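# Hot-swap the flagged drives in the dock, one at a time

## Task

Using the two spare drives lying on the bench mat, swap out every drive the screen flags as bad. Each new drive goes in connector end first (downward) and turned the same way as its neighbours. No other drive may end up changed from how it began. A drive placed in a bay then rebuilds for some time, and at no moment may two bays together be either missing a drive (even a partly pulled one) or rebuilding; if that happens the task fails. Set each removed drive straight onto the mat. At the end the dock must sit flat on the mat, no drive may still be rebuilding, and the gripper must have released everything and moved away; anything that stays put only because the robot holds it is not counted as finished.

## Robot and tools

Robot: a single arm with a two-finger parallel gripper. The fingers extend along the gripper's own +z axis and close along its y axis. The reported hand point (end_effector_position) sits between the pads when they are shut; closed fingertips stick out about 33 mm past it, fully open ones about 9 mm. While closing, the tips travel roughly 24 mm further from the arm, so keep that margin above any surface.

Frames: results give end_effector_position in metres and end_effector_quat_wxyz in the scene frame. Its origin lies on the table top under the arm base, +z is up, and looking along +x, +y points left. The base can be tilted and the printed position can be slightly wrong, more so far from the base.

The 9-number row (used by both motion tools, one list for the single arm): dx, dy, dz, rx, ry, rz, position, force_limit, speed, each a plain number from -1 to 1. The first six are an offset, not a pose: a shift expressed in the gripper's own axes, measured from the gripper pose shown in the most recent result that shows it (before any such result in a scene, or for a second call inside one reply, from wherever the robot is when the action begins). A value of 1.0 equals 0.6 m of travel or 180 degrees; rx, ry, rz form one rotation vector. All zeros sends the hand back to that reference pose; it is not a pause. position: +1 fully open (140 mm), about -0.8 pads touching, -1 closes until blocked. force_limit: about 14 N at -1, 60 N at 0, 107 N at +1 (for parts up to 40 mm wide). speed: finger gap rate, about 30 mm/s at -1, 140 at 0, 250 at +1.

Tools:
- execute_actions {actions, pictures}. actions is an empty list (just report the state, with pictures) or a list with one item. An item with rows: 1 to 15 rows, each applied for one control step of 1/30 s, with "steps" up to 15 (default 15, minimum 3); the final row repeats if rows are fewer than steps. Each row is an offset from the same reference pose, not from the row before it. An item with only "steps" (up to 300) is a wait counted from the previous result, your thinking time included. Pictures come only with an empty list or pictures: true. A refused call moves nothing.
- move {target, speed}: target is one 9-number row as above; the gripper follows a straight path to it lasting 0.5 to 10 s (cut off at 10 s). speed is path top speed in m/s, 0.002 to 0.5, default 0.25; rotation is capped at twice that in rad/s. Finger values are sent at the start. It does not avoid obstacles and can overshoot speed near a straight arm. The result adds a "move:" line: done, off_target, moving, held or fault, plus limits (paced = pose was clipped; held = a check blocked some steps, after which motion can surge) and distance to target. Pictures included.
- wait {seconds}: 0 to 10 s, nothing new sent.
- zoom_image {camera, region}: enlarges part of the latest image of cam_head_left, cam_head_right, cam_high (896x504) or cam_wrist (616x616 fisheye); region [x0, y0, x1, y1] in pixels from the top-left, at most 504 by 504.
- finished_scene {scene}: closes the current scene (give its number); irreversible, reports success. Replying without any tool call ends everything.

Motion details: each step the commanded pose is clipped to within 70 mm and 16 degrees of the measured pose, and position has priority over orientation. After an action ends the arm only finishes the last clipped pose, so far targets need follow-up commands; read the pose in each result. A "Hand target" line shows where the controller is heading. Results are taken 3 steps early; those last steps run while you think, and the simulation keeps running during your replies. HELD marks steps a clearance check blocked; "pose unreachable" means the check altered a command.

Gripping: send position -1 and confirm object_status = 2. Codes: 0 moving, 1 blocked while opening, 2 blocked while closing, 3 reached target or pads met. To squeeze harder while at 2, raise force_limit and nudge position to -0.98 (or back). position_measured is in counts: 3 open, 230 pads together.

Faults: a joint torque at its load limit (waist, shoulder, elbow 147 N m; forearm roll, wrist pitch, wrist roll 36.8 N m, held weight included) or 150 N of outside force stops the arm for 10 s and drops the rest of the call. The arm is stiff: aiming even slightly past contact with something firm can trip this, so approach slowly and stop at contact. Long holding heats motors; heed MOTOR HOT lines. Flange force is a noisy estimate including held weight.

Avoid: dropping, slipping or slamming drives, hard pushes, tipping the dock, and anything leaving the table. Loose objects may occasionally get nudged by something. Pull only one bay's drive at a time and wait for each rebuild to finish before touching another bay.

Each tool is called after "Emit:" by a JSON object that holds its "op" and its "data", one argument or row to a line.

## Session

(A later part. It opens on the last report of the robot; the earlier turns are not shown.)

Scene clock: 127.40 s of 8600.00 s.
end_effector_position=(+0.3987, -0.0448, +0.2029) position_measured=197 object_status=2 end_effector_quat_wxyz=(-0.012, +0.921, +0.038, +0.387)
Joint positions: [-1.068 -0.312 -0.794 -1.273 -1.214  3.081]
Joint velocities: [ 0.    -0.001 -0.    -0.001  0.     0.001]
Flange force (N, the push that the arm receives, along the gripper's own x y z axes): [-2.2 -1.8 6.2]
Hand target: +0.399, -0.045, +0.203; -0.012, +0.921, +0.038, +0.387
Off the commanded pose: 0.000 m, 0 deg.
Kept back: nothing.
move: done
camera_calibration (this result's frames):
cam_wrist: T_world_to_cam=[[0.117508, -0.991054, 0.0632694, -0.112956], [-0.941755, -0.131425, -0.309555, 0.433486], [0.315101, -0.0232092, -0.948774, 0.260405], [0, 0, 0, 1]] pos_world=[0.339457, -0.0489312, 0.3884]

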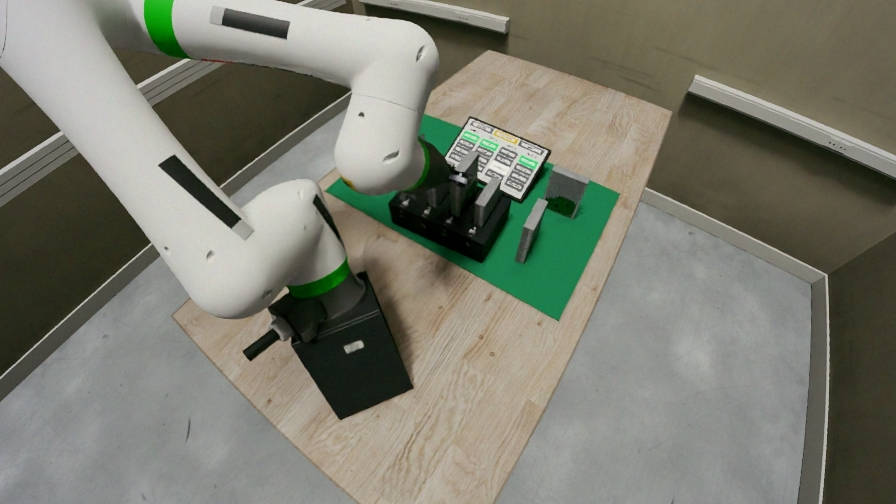

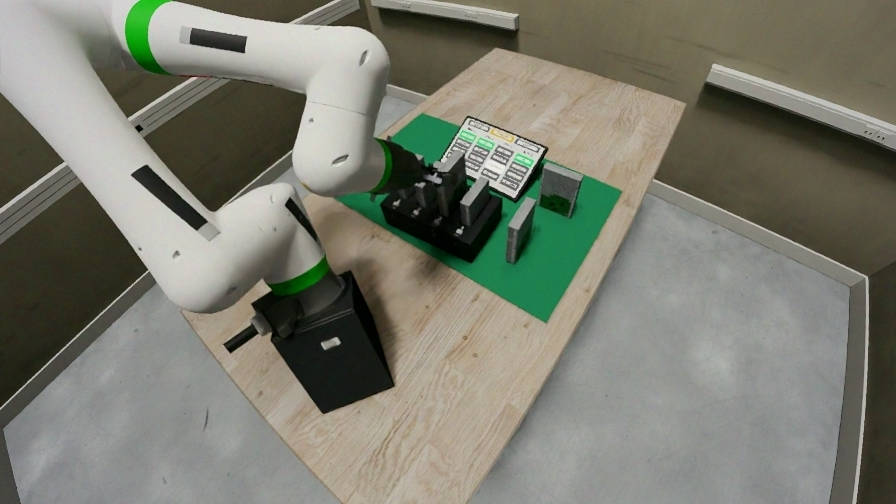

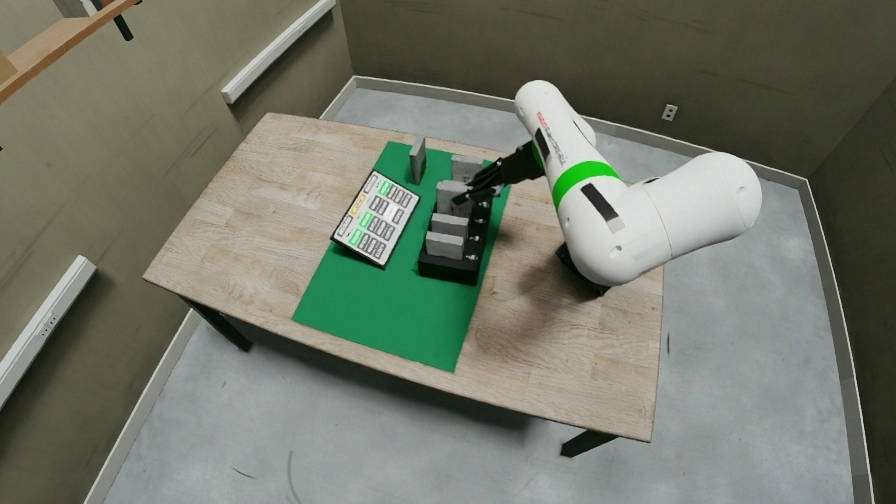

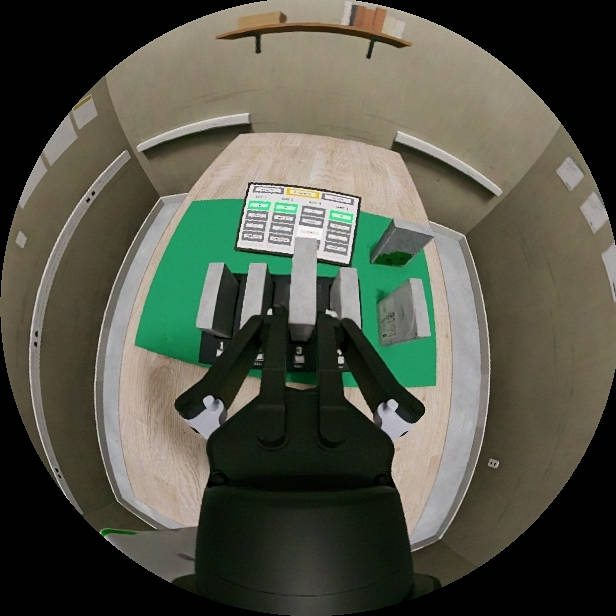

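Emit:
{"op": "execute_actions", "data": {
  "actions": [
    {"rows":[[-0.004,0,0.004,0,0,0,-1,1,-0.3],[-0.008,0,0.008,0,0,0,-1,1,-0.3],[-0.012,0,0.0118,0,0,0,-1,1,-0.3]]}
  ]
}}

Emit:
{"op": "move", "data": {
  "target": [-0.0535,0,0.0525,0,0,0,-1,1,-0.3],
  "speed": 0.03
}}

Emit:
{"op": "execute_actions", "data": {
  "actions": [
    {"rows":[[-0.005,0,0.005,0,0,0,-1,1,-0.3]],"steps":10}
  ]
}}

Scene clock: 127.90 s of 8600.00 s.
end_effector_position=(+0.3986, -0.0449, +0.1928) position_measured=197 object_status=2 end_effector_quat_wxyz=(-0.012, +0.921, +0.038, +0.387)
Joint positions: [-1.056 -0.291 -0.806 -1.29  -1.194  3.113]
Joint velocities: [ 0.    -0.001 -0.    -0.001  0.     0.001]
Flange force (N, the push that the arm receives, along the gripper's own x y z axes): [-2.2 7.1 6.3]
Steps of this call (steps 1 to 3: nothing new was sent; steps 4 to 15: the first 12 steps of this action). Readings (end_effector_position | what the end effector reports):
4: (+0.3987, -0.0448, +0.2028) | position_measured=197 object_status=2
5: (+0.3987, -0.0449, +0.2017) | position_measured=197 object_status=2
7: (+0.3984, -0.0448, +0.1963) | position_measured=197 object_status=2
11: (+0.3986, -0.0449, +0.1928) | position_measured=197 object_status=2
15: the state above

Scene clock: 129.90 s of 8600.00 s.
end_effector_position=(+0.3984, -0.0452, +0.1477) position_measured=197 object_status=2 end_effector_quat_wxyz=(-0.012, +0.921, +0.038, +0.386)
Joint positions: [-1.014 -0.165 -0.852 -1.383 -1.12   3.287]
Joint velocities: [ 0.     0.002 -0.001 -0.    -0.     0.001]
Flange force (N, the push that the arm receives, along the gripper's own x y z axes): [4.7 -0.9 -12.9]
Hand target: +0.398, -0.045, +0.148; -0.012, +0.921, +0.038, +0.386
Off your previous action's commanded pose: 0.000 m, 0 deg at its last step (step 3 of this call).
Off the commanded pose: 0.000 m, 0 deg.
Kept back: nothing.
move: done
camera_calibration (this result's frames):
cam_wrist: T_world_to_cam=[[0.117361, -0.991072, 0.0632734, -0.109771], [-0.941984, -0.131271, -0.308925, 0.416138], [0.314473, -0.0233466, -0.948979, 0.208346], [0, 0, 0, 1]] pos_world=[0.339359, -0.0492998, 0.333217]

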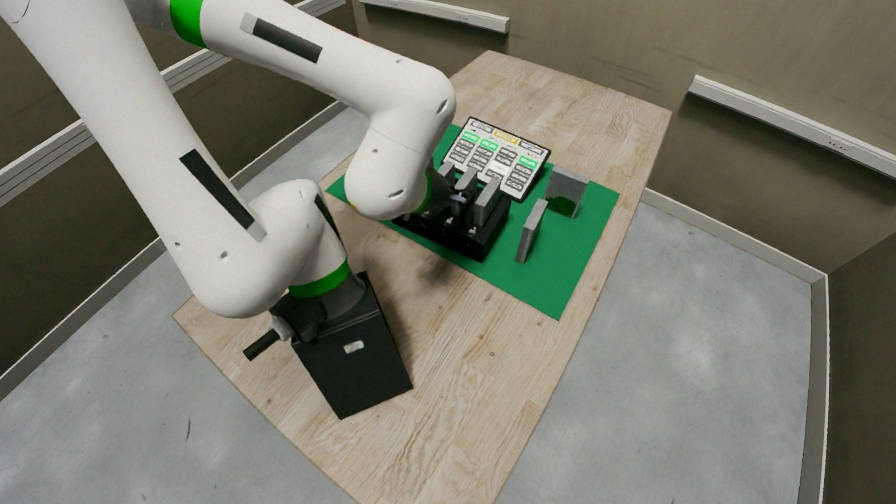

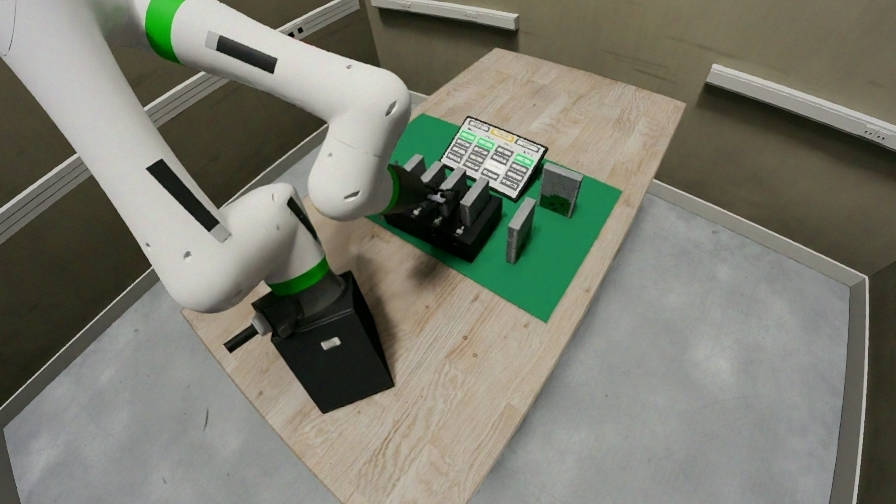

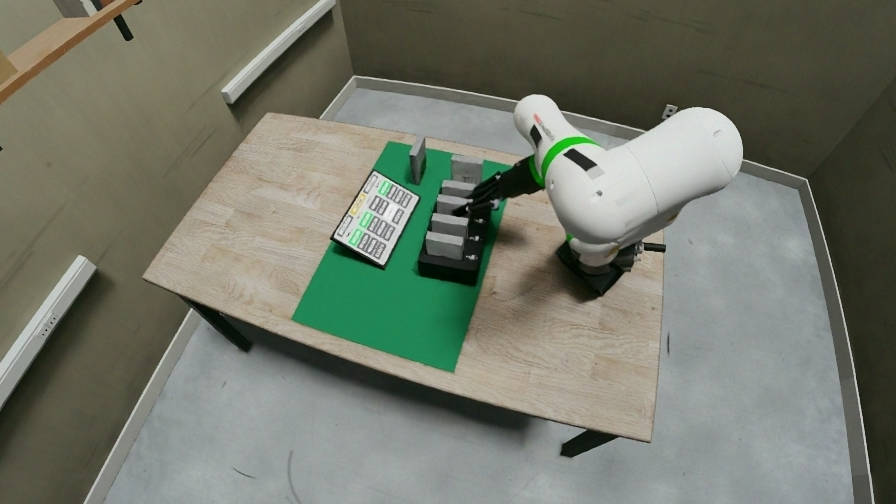

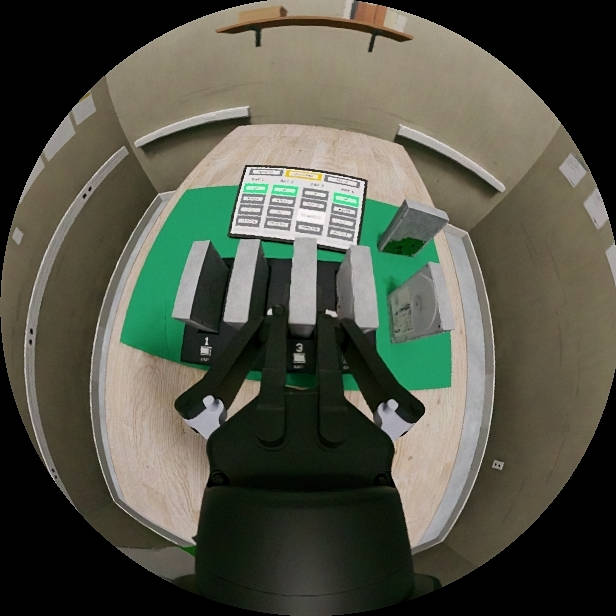

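Scene clock: 130.13 s of 8600.00 s.
end_effector_position=(+0.3982, -0.0452, +0.1432) position_measured=197 object_status=2 end_effector_quat_wxyz=(-0.012, +0.922, +0.038, +0.386)
Joint positions: [-1.011 -0.15  -0.856 -1.393 -1.114  3.305]
Joint velocities: [-0.     0.002 -0.001  0.001 -0.     0.007]
Flange force (N, the push that the arm receives, along the gripper's own x y z axes): [-17.8 -0.6 20.2]
Steps of this call (steps 1 to 7: the first 7 steps of this action). Readings (end_effector_position | what the end effector reports):
1: (+0.3984, -0.0452, +0.1476) | position_measured=197 object_status=2
2: (+0.3984, -0.0453, +0.1466) | position_measured=197 object_status=2
4: (+0.3983, -0.0452, +0.1438) | position_measured=197 object_status=2
7: the state above

Latched.

Emit:
{"op": "execute_actions", "data": {
  "actions": [
    {"rows":[[0,0,0,0,0,0,-0.3,0,0]],"steps":8}
  ]
}}

Emit:
{"op": "move", "data": {
  "target": [0.17,0,-0.17,0,0,0,-0.3,0,0]
}}

Emit:
{"op": "execute_actions", "data": {
  "actions": [
    {"steps":300}
  ]
}}

Emit:
{"op": "execute_actions", "data": {
  "actions": [
    {"steps":300}
  ]
}}

Emit:
{"op": "execute_actions", "data": {
  "actions": [
    {"steps":300}
  ]
}}

Emit:
{"op": "execute_actions", "data": {
  "actions": [
    {"steps":300}
  ]
}}

Emit:
{"op": "wait", "data": {
  "seconds": 4
}}

Scene clock: 130.47 s of 8600.00 s.
end_effector_position=(+0.3986, -0.0452, +0.1434) position_measured=171 object_status=0 end_effector_quat_wxyz=(-0.012, +0.921, +0.038, +0.386)
Joint positions: [-1.011 -0.15  -0.855 -1.394 -1.114  3.306]
Joint velocities: [-0.    -0.001  0.002 -0.     0.003  0.   ]
Flange force (N, the push that the arm receives, along the gripper's own x y z axes): [-4.1 1.1 2.4]
Off your previous action's commanded pose: 0.000 m, 0 deg at its last step (step 3 of this call).
Steps of this call (steps 1 to 3: the last 3 steps of your previous action; steps 4 to 5: nothing new was sent; steps 6 to 10: the first 5 steps of this action). Readings (end_effector_position | what the end effector reports):
6: (+0.3984, -0.0451, +0.1433) | position_measured=197 object_status=0
7: (+0.3985, -0.0451, +0.1433) | position_measured=197 object_status=0
9: (+0.3986, -0.0452, +0.1434) | position_measured=179 object_status=0
10: the state above

Scene clock: 131.73 s of 8600.00 s.
end_effector_position=(+0.3975, -0.0442, +0.2876) position_measured=167 object_status=3 end_effector_quat_wxyz=(-0.012, +0.921, +0.038, +0.387)
Joint positions: [-1.187 -0.412 -0.657 -1.18  -1.399  2.891]
Joint velocities: [-0.     0.     0.001  0.     0.     0.001]
Flange force (N, the push that the arm receives, along the gripper's own x y z axes): [2.9 -4.0 -0.3]
Hand target: +0.397, -0.044, +0.288; -0.012, +0.921, +0.038, +0.387
Off your previous action's commanded pose: 0.000 m, 0 deg at its last step (step 3 of this call).
Off the commanded pose: 0.001 m, 0 deg.
Kept back: nothing.
move: done
camera_calibration (this result's frames):
cam_wrist: T_world_to_cam=[[0.117875, -0.991018, 0.0631557, -0.117676], [-0.941763, -0.131734, -0.3094, 0.458653], [0.314941, -0.0230071, -0.948832, 0.341298], [0, 0, 0, 1]] pos_world=[0.338325, -0.0483468, 0.473174]

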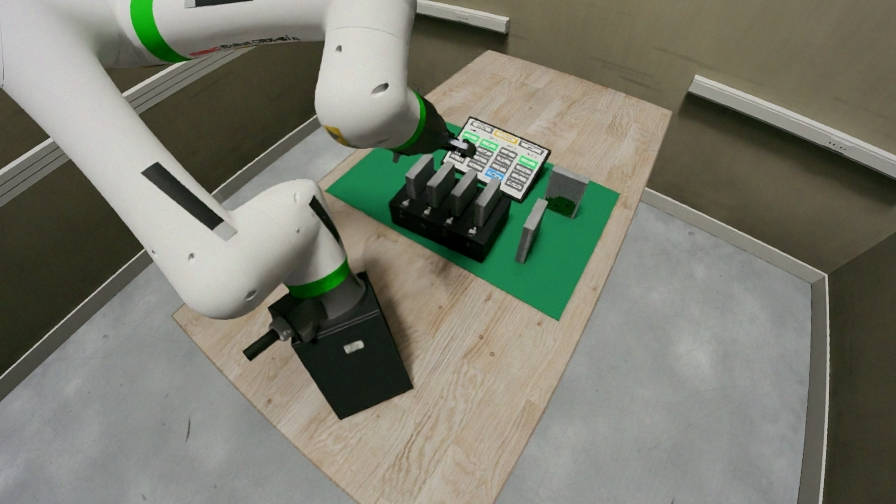

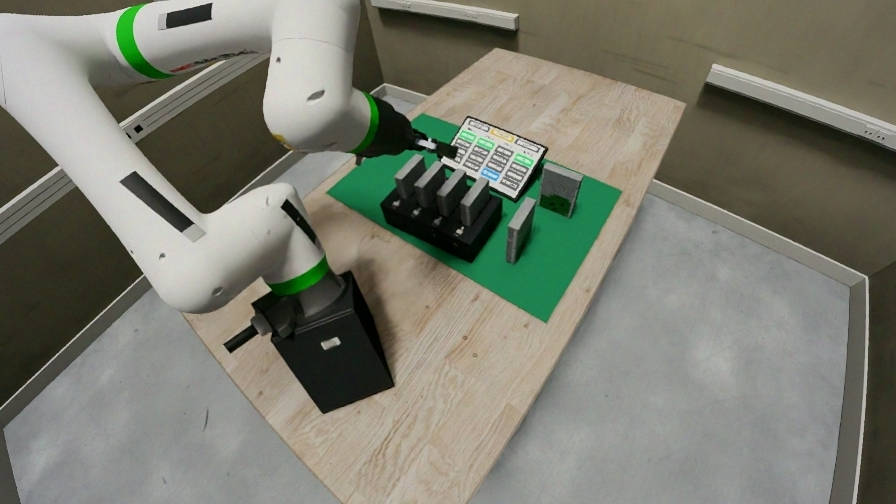

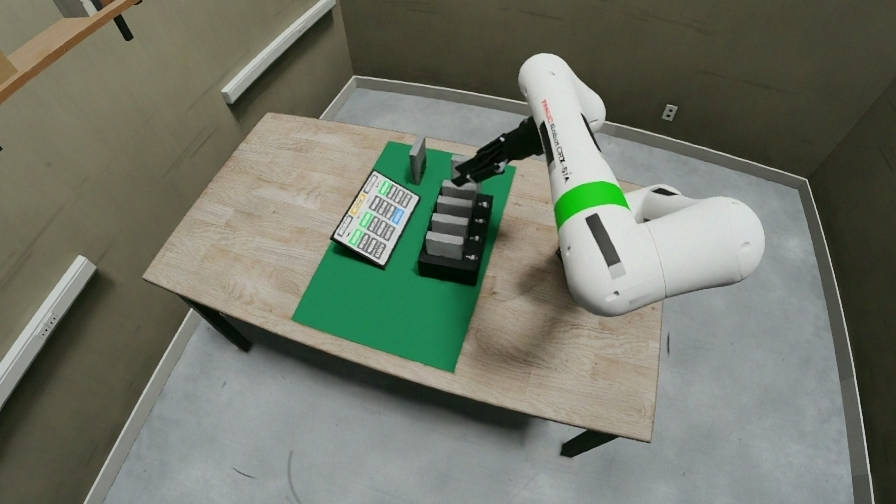

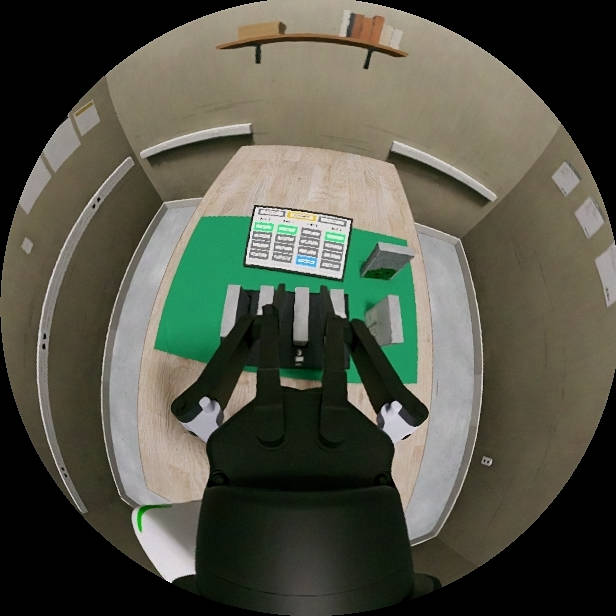

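Scene clock: 141.73 s of 8600.00 s.
end_effector_position=(+0.3975, -0.0442, +0.2876) position_measured=167 object_status=3 end_effector_quat_wxyz=(-0.012, +0.921, +0.038, +0.387)
Joint positions: [-1.187 -0.412 -0.657 -1.18  -1.399  2.891]
Joint velocities: [ 0.     0.     0.001 -0.    -0.    -0.001]
Flange force (N, the push that the arm receives, along the gripper's own x y z axes): [2.6 7.4 2.0]
Hand target: +0.397, -0.044, +0.288; -0.012, +0.921, +0.038, +0.387
Off the commanded pose: 0.001 m, 0 deg.
Kept back: nothing.
Steps of this call (steps 1 to 300: nothing new was sent). Readings (end_effector_position | what the end effector reports):
1: (+0.3975, -0.0442, +0.2876) | position_measured=167 object_status=3
2: (+0.3975, -0.0442, +0.2876) | position_measured=167 object_status=3
4: (+0.3975, -0.0442, +0.2876) | position_measured=167 object_status=3
8: (+0.3975, -0.0442, +0.2876) | position_measured=167 object_status=3
300: the state above

Scene clock: 151.73 s of 8600.00 s.
end_effector_position=(+0.3975, -0.0442, +0.2876) position_measured=167 object_status=3 end_effector_quat_wxyz=(-0.012, +0.921, +0.038, +0.387)
Joint positions: [-1.187 -0.412 -0.657 -1.18  -1.399  2.891]
Joint velocities: [-0.001 -0.001  0.    -0.001  0.    -0.002]
Flange force (N, the push that the arm receives, along the gripper's own x y z axes): [-0.7 -0.8 4.1]
Hand target: +0.397, -0.044, +0.288; -0.012, +0.921, +0.038, +0.387
Off the commanded pose: 0.001 m, 0 deg.
Kept back: nothing.
Steps of this call (steps 1 to 300: nothing new was sent). Readings (end_effector_position | what the end effector reports):
1: (+0.3975, -0.0442, +0.2876) | position_measured=167 object_status=3
2: (+0.3975, -0.0442, +0.2876) | position_measured=167 object_status=3
4: (+0.3975, -0.0442, +0.2876) | position_measured=167 object_status=3
8: (+0.3975, -0.0442, +0.2876) | position_measured=167 object_status=3
300: the state above

Scene clock: 161.73 s of 8600.00 s.
end_effector_position=(+0.3975, -0.0442, +0.2876) position_measured=167 object_status=3 end_effector_quat_wxyz=(-0.012, +0.921, +0.038, +0.387)
Joint positions: [-1.187 -0.412 -0.657 -1.18  -1.399  2.891]
Joint velocities: [-0.     0.     0.    -0.     0.001  0.   ]
Flange force (N, the push that the arm receives, along the gripper's own x y z axes): [-0.1 3.3 5.1]
Hand target: +0.397, -0.044, +0.288; -0.012, +0.921, +0.038, +0.387
Off the commanded pose: 0.001 m, 0 deg.
Kept back: nothing.
Steps of this call (steps 1 to 300: nothing new was sent). Readings (end_effector_position | what the end effector reports):
1: (+0.3975, -0.0442, +0.2876) | position_measured=167 object_status=3
2: (+0.3975, -0.0442, +0.2876) | position_measured=167 object_status=3
4: (+0.3975, -0.0442, +0.2876) | position_measured=167 object_status=3
8: (+0.3975, -0.0442, +0.2876) | position_measured=167 object_status=3
300: the state above

Scene clock: 171.73 s of 8600.00 s.
end_effector_position=(+0.3975, -0.0442, +0.2876) position_measured=167 object_status=3 end_effector_quat_wxyz=(-0.012, +0.921, +0.038, +0.387)
Joint positions: [-1.187 -0.412 -0.657 -1.18  -1.399  2.891]
Joint velocities: [-0.     0.     0.001 -0.    -0.     0.001]
Flange force (N, the push that the arm receives, along the gripper's own x y z axes): [-0.2 -4.8 2.9]
Hand target: +0.397, -0.044, +0.288; -0.012, +0.921, +0.038, +0.387
Off the commanded pose: 0.001 m, 0 deg.
Kept back: nothing.
Steps of this call (steps 1 to 300: nothing new was sent). Readings (end_effector_position | what the end effector reports):
1: (+0.3975, -0.0442, +0.2876) | position_measured=167 object_status=3
2: (+0.3975, -0.0442, +0.2876) | position_measured=167 object_status=3
4: (+0.3975, -0.0442, +0.2876) | position_measured=167 object_status=3
8: (+0.3975, -0.0442, +0.2876) | position_measured=167 object_status=3
300: the state above

Scene clock: 175.73 s of 8600.00 s.
end_effector_position=(+0.3975, -0.0442, +0.2876) position_measured=167 object_status=3 end_effector_quat_wxyz=(-0.012, +0.921, +0.038, +0.387)
Joint positions: [-1.187 -0.412 -0.657 -1.18  -1.399  2.891]
Joint velocities: [-0.     0.001 -0.001 -0.    -0.001  0.002]
Flange force (N, the push that the arm receives, along the gripper's own x y z axes): [1.3 3.8 -1.4]
Hand target: +0.397, -0.044, +0.288; -0.012, +0.921, +0.038, +0.387
Off the commanded pose: 0.001 m, 0 deg.
Kept back: nothing.
Steps of this call (steps 1 to 120: nothing new was sent). Readings (end_effector_position | what the end effector reports):
1: (+0.3975, -0.0442, +0.2876) | position_measured=167 object_status=3
2: (+0.3975, -0.0442, +0.2876) | position_measured=167 object_status=3
4: (+0.3975, -0.0442, +0.2876) | position_measured=167 object_status=3
8: (+0.3975, -0.0442, +0.2876) | position_measured=167 object_status=3
120: the state above
camera_calibration (this result's frames):
cam_wrist: T_world_to_cam=[[0.117845, -0.991024, 0.0631152, -0.117668], [-0.941772, -0.131693, -0.309392, 0.458648], [0.314927, -0.0229798, -0.948838, 0.341302], [0, 0, 0, 1]] pos_world=[0.338323, -0.0483685, 0.473168]

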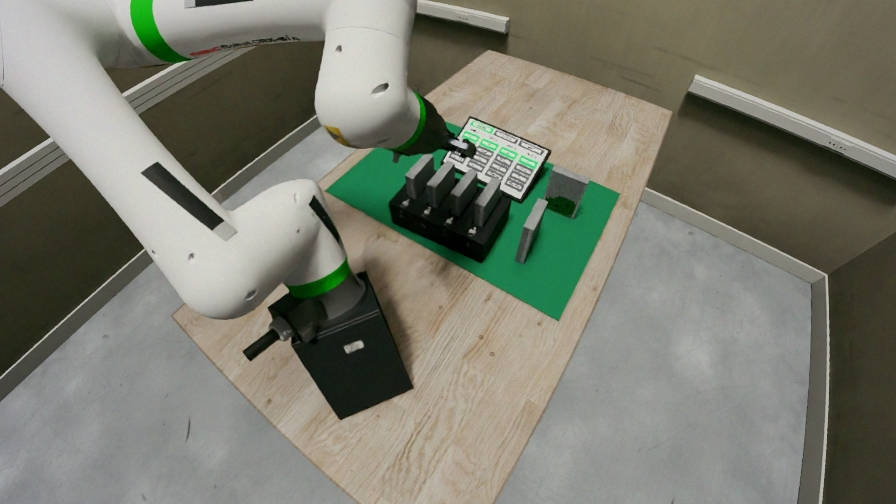

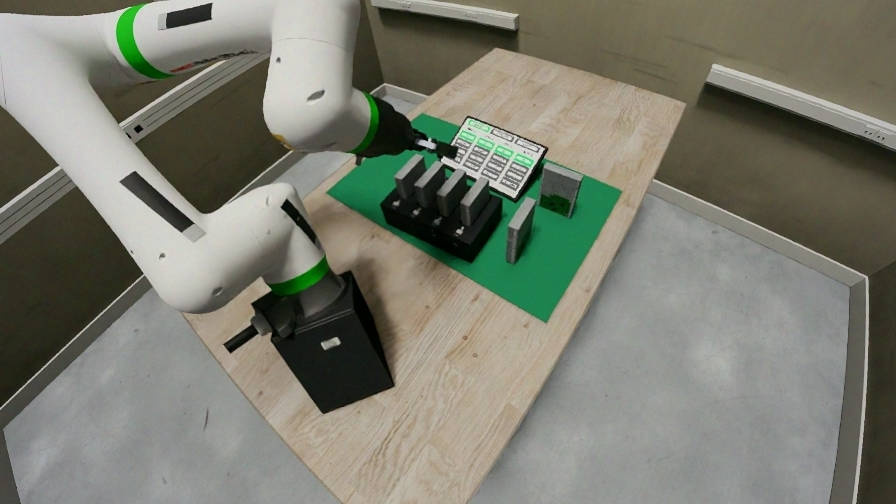

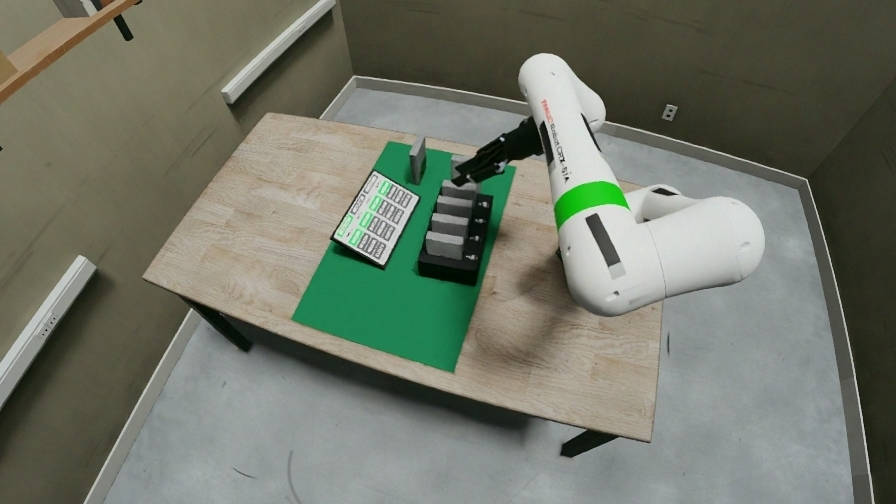

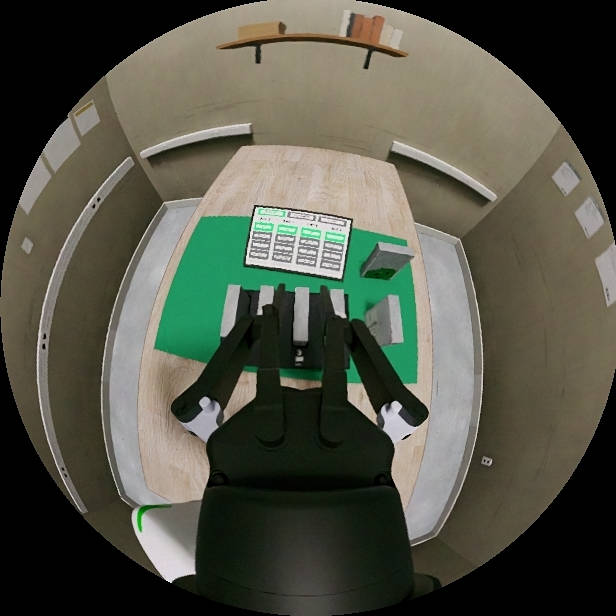

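Emit:
{"op": "finished_scene", "data": {
  "scene": 1
}}

The scene is finished: the task was done.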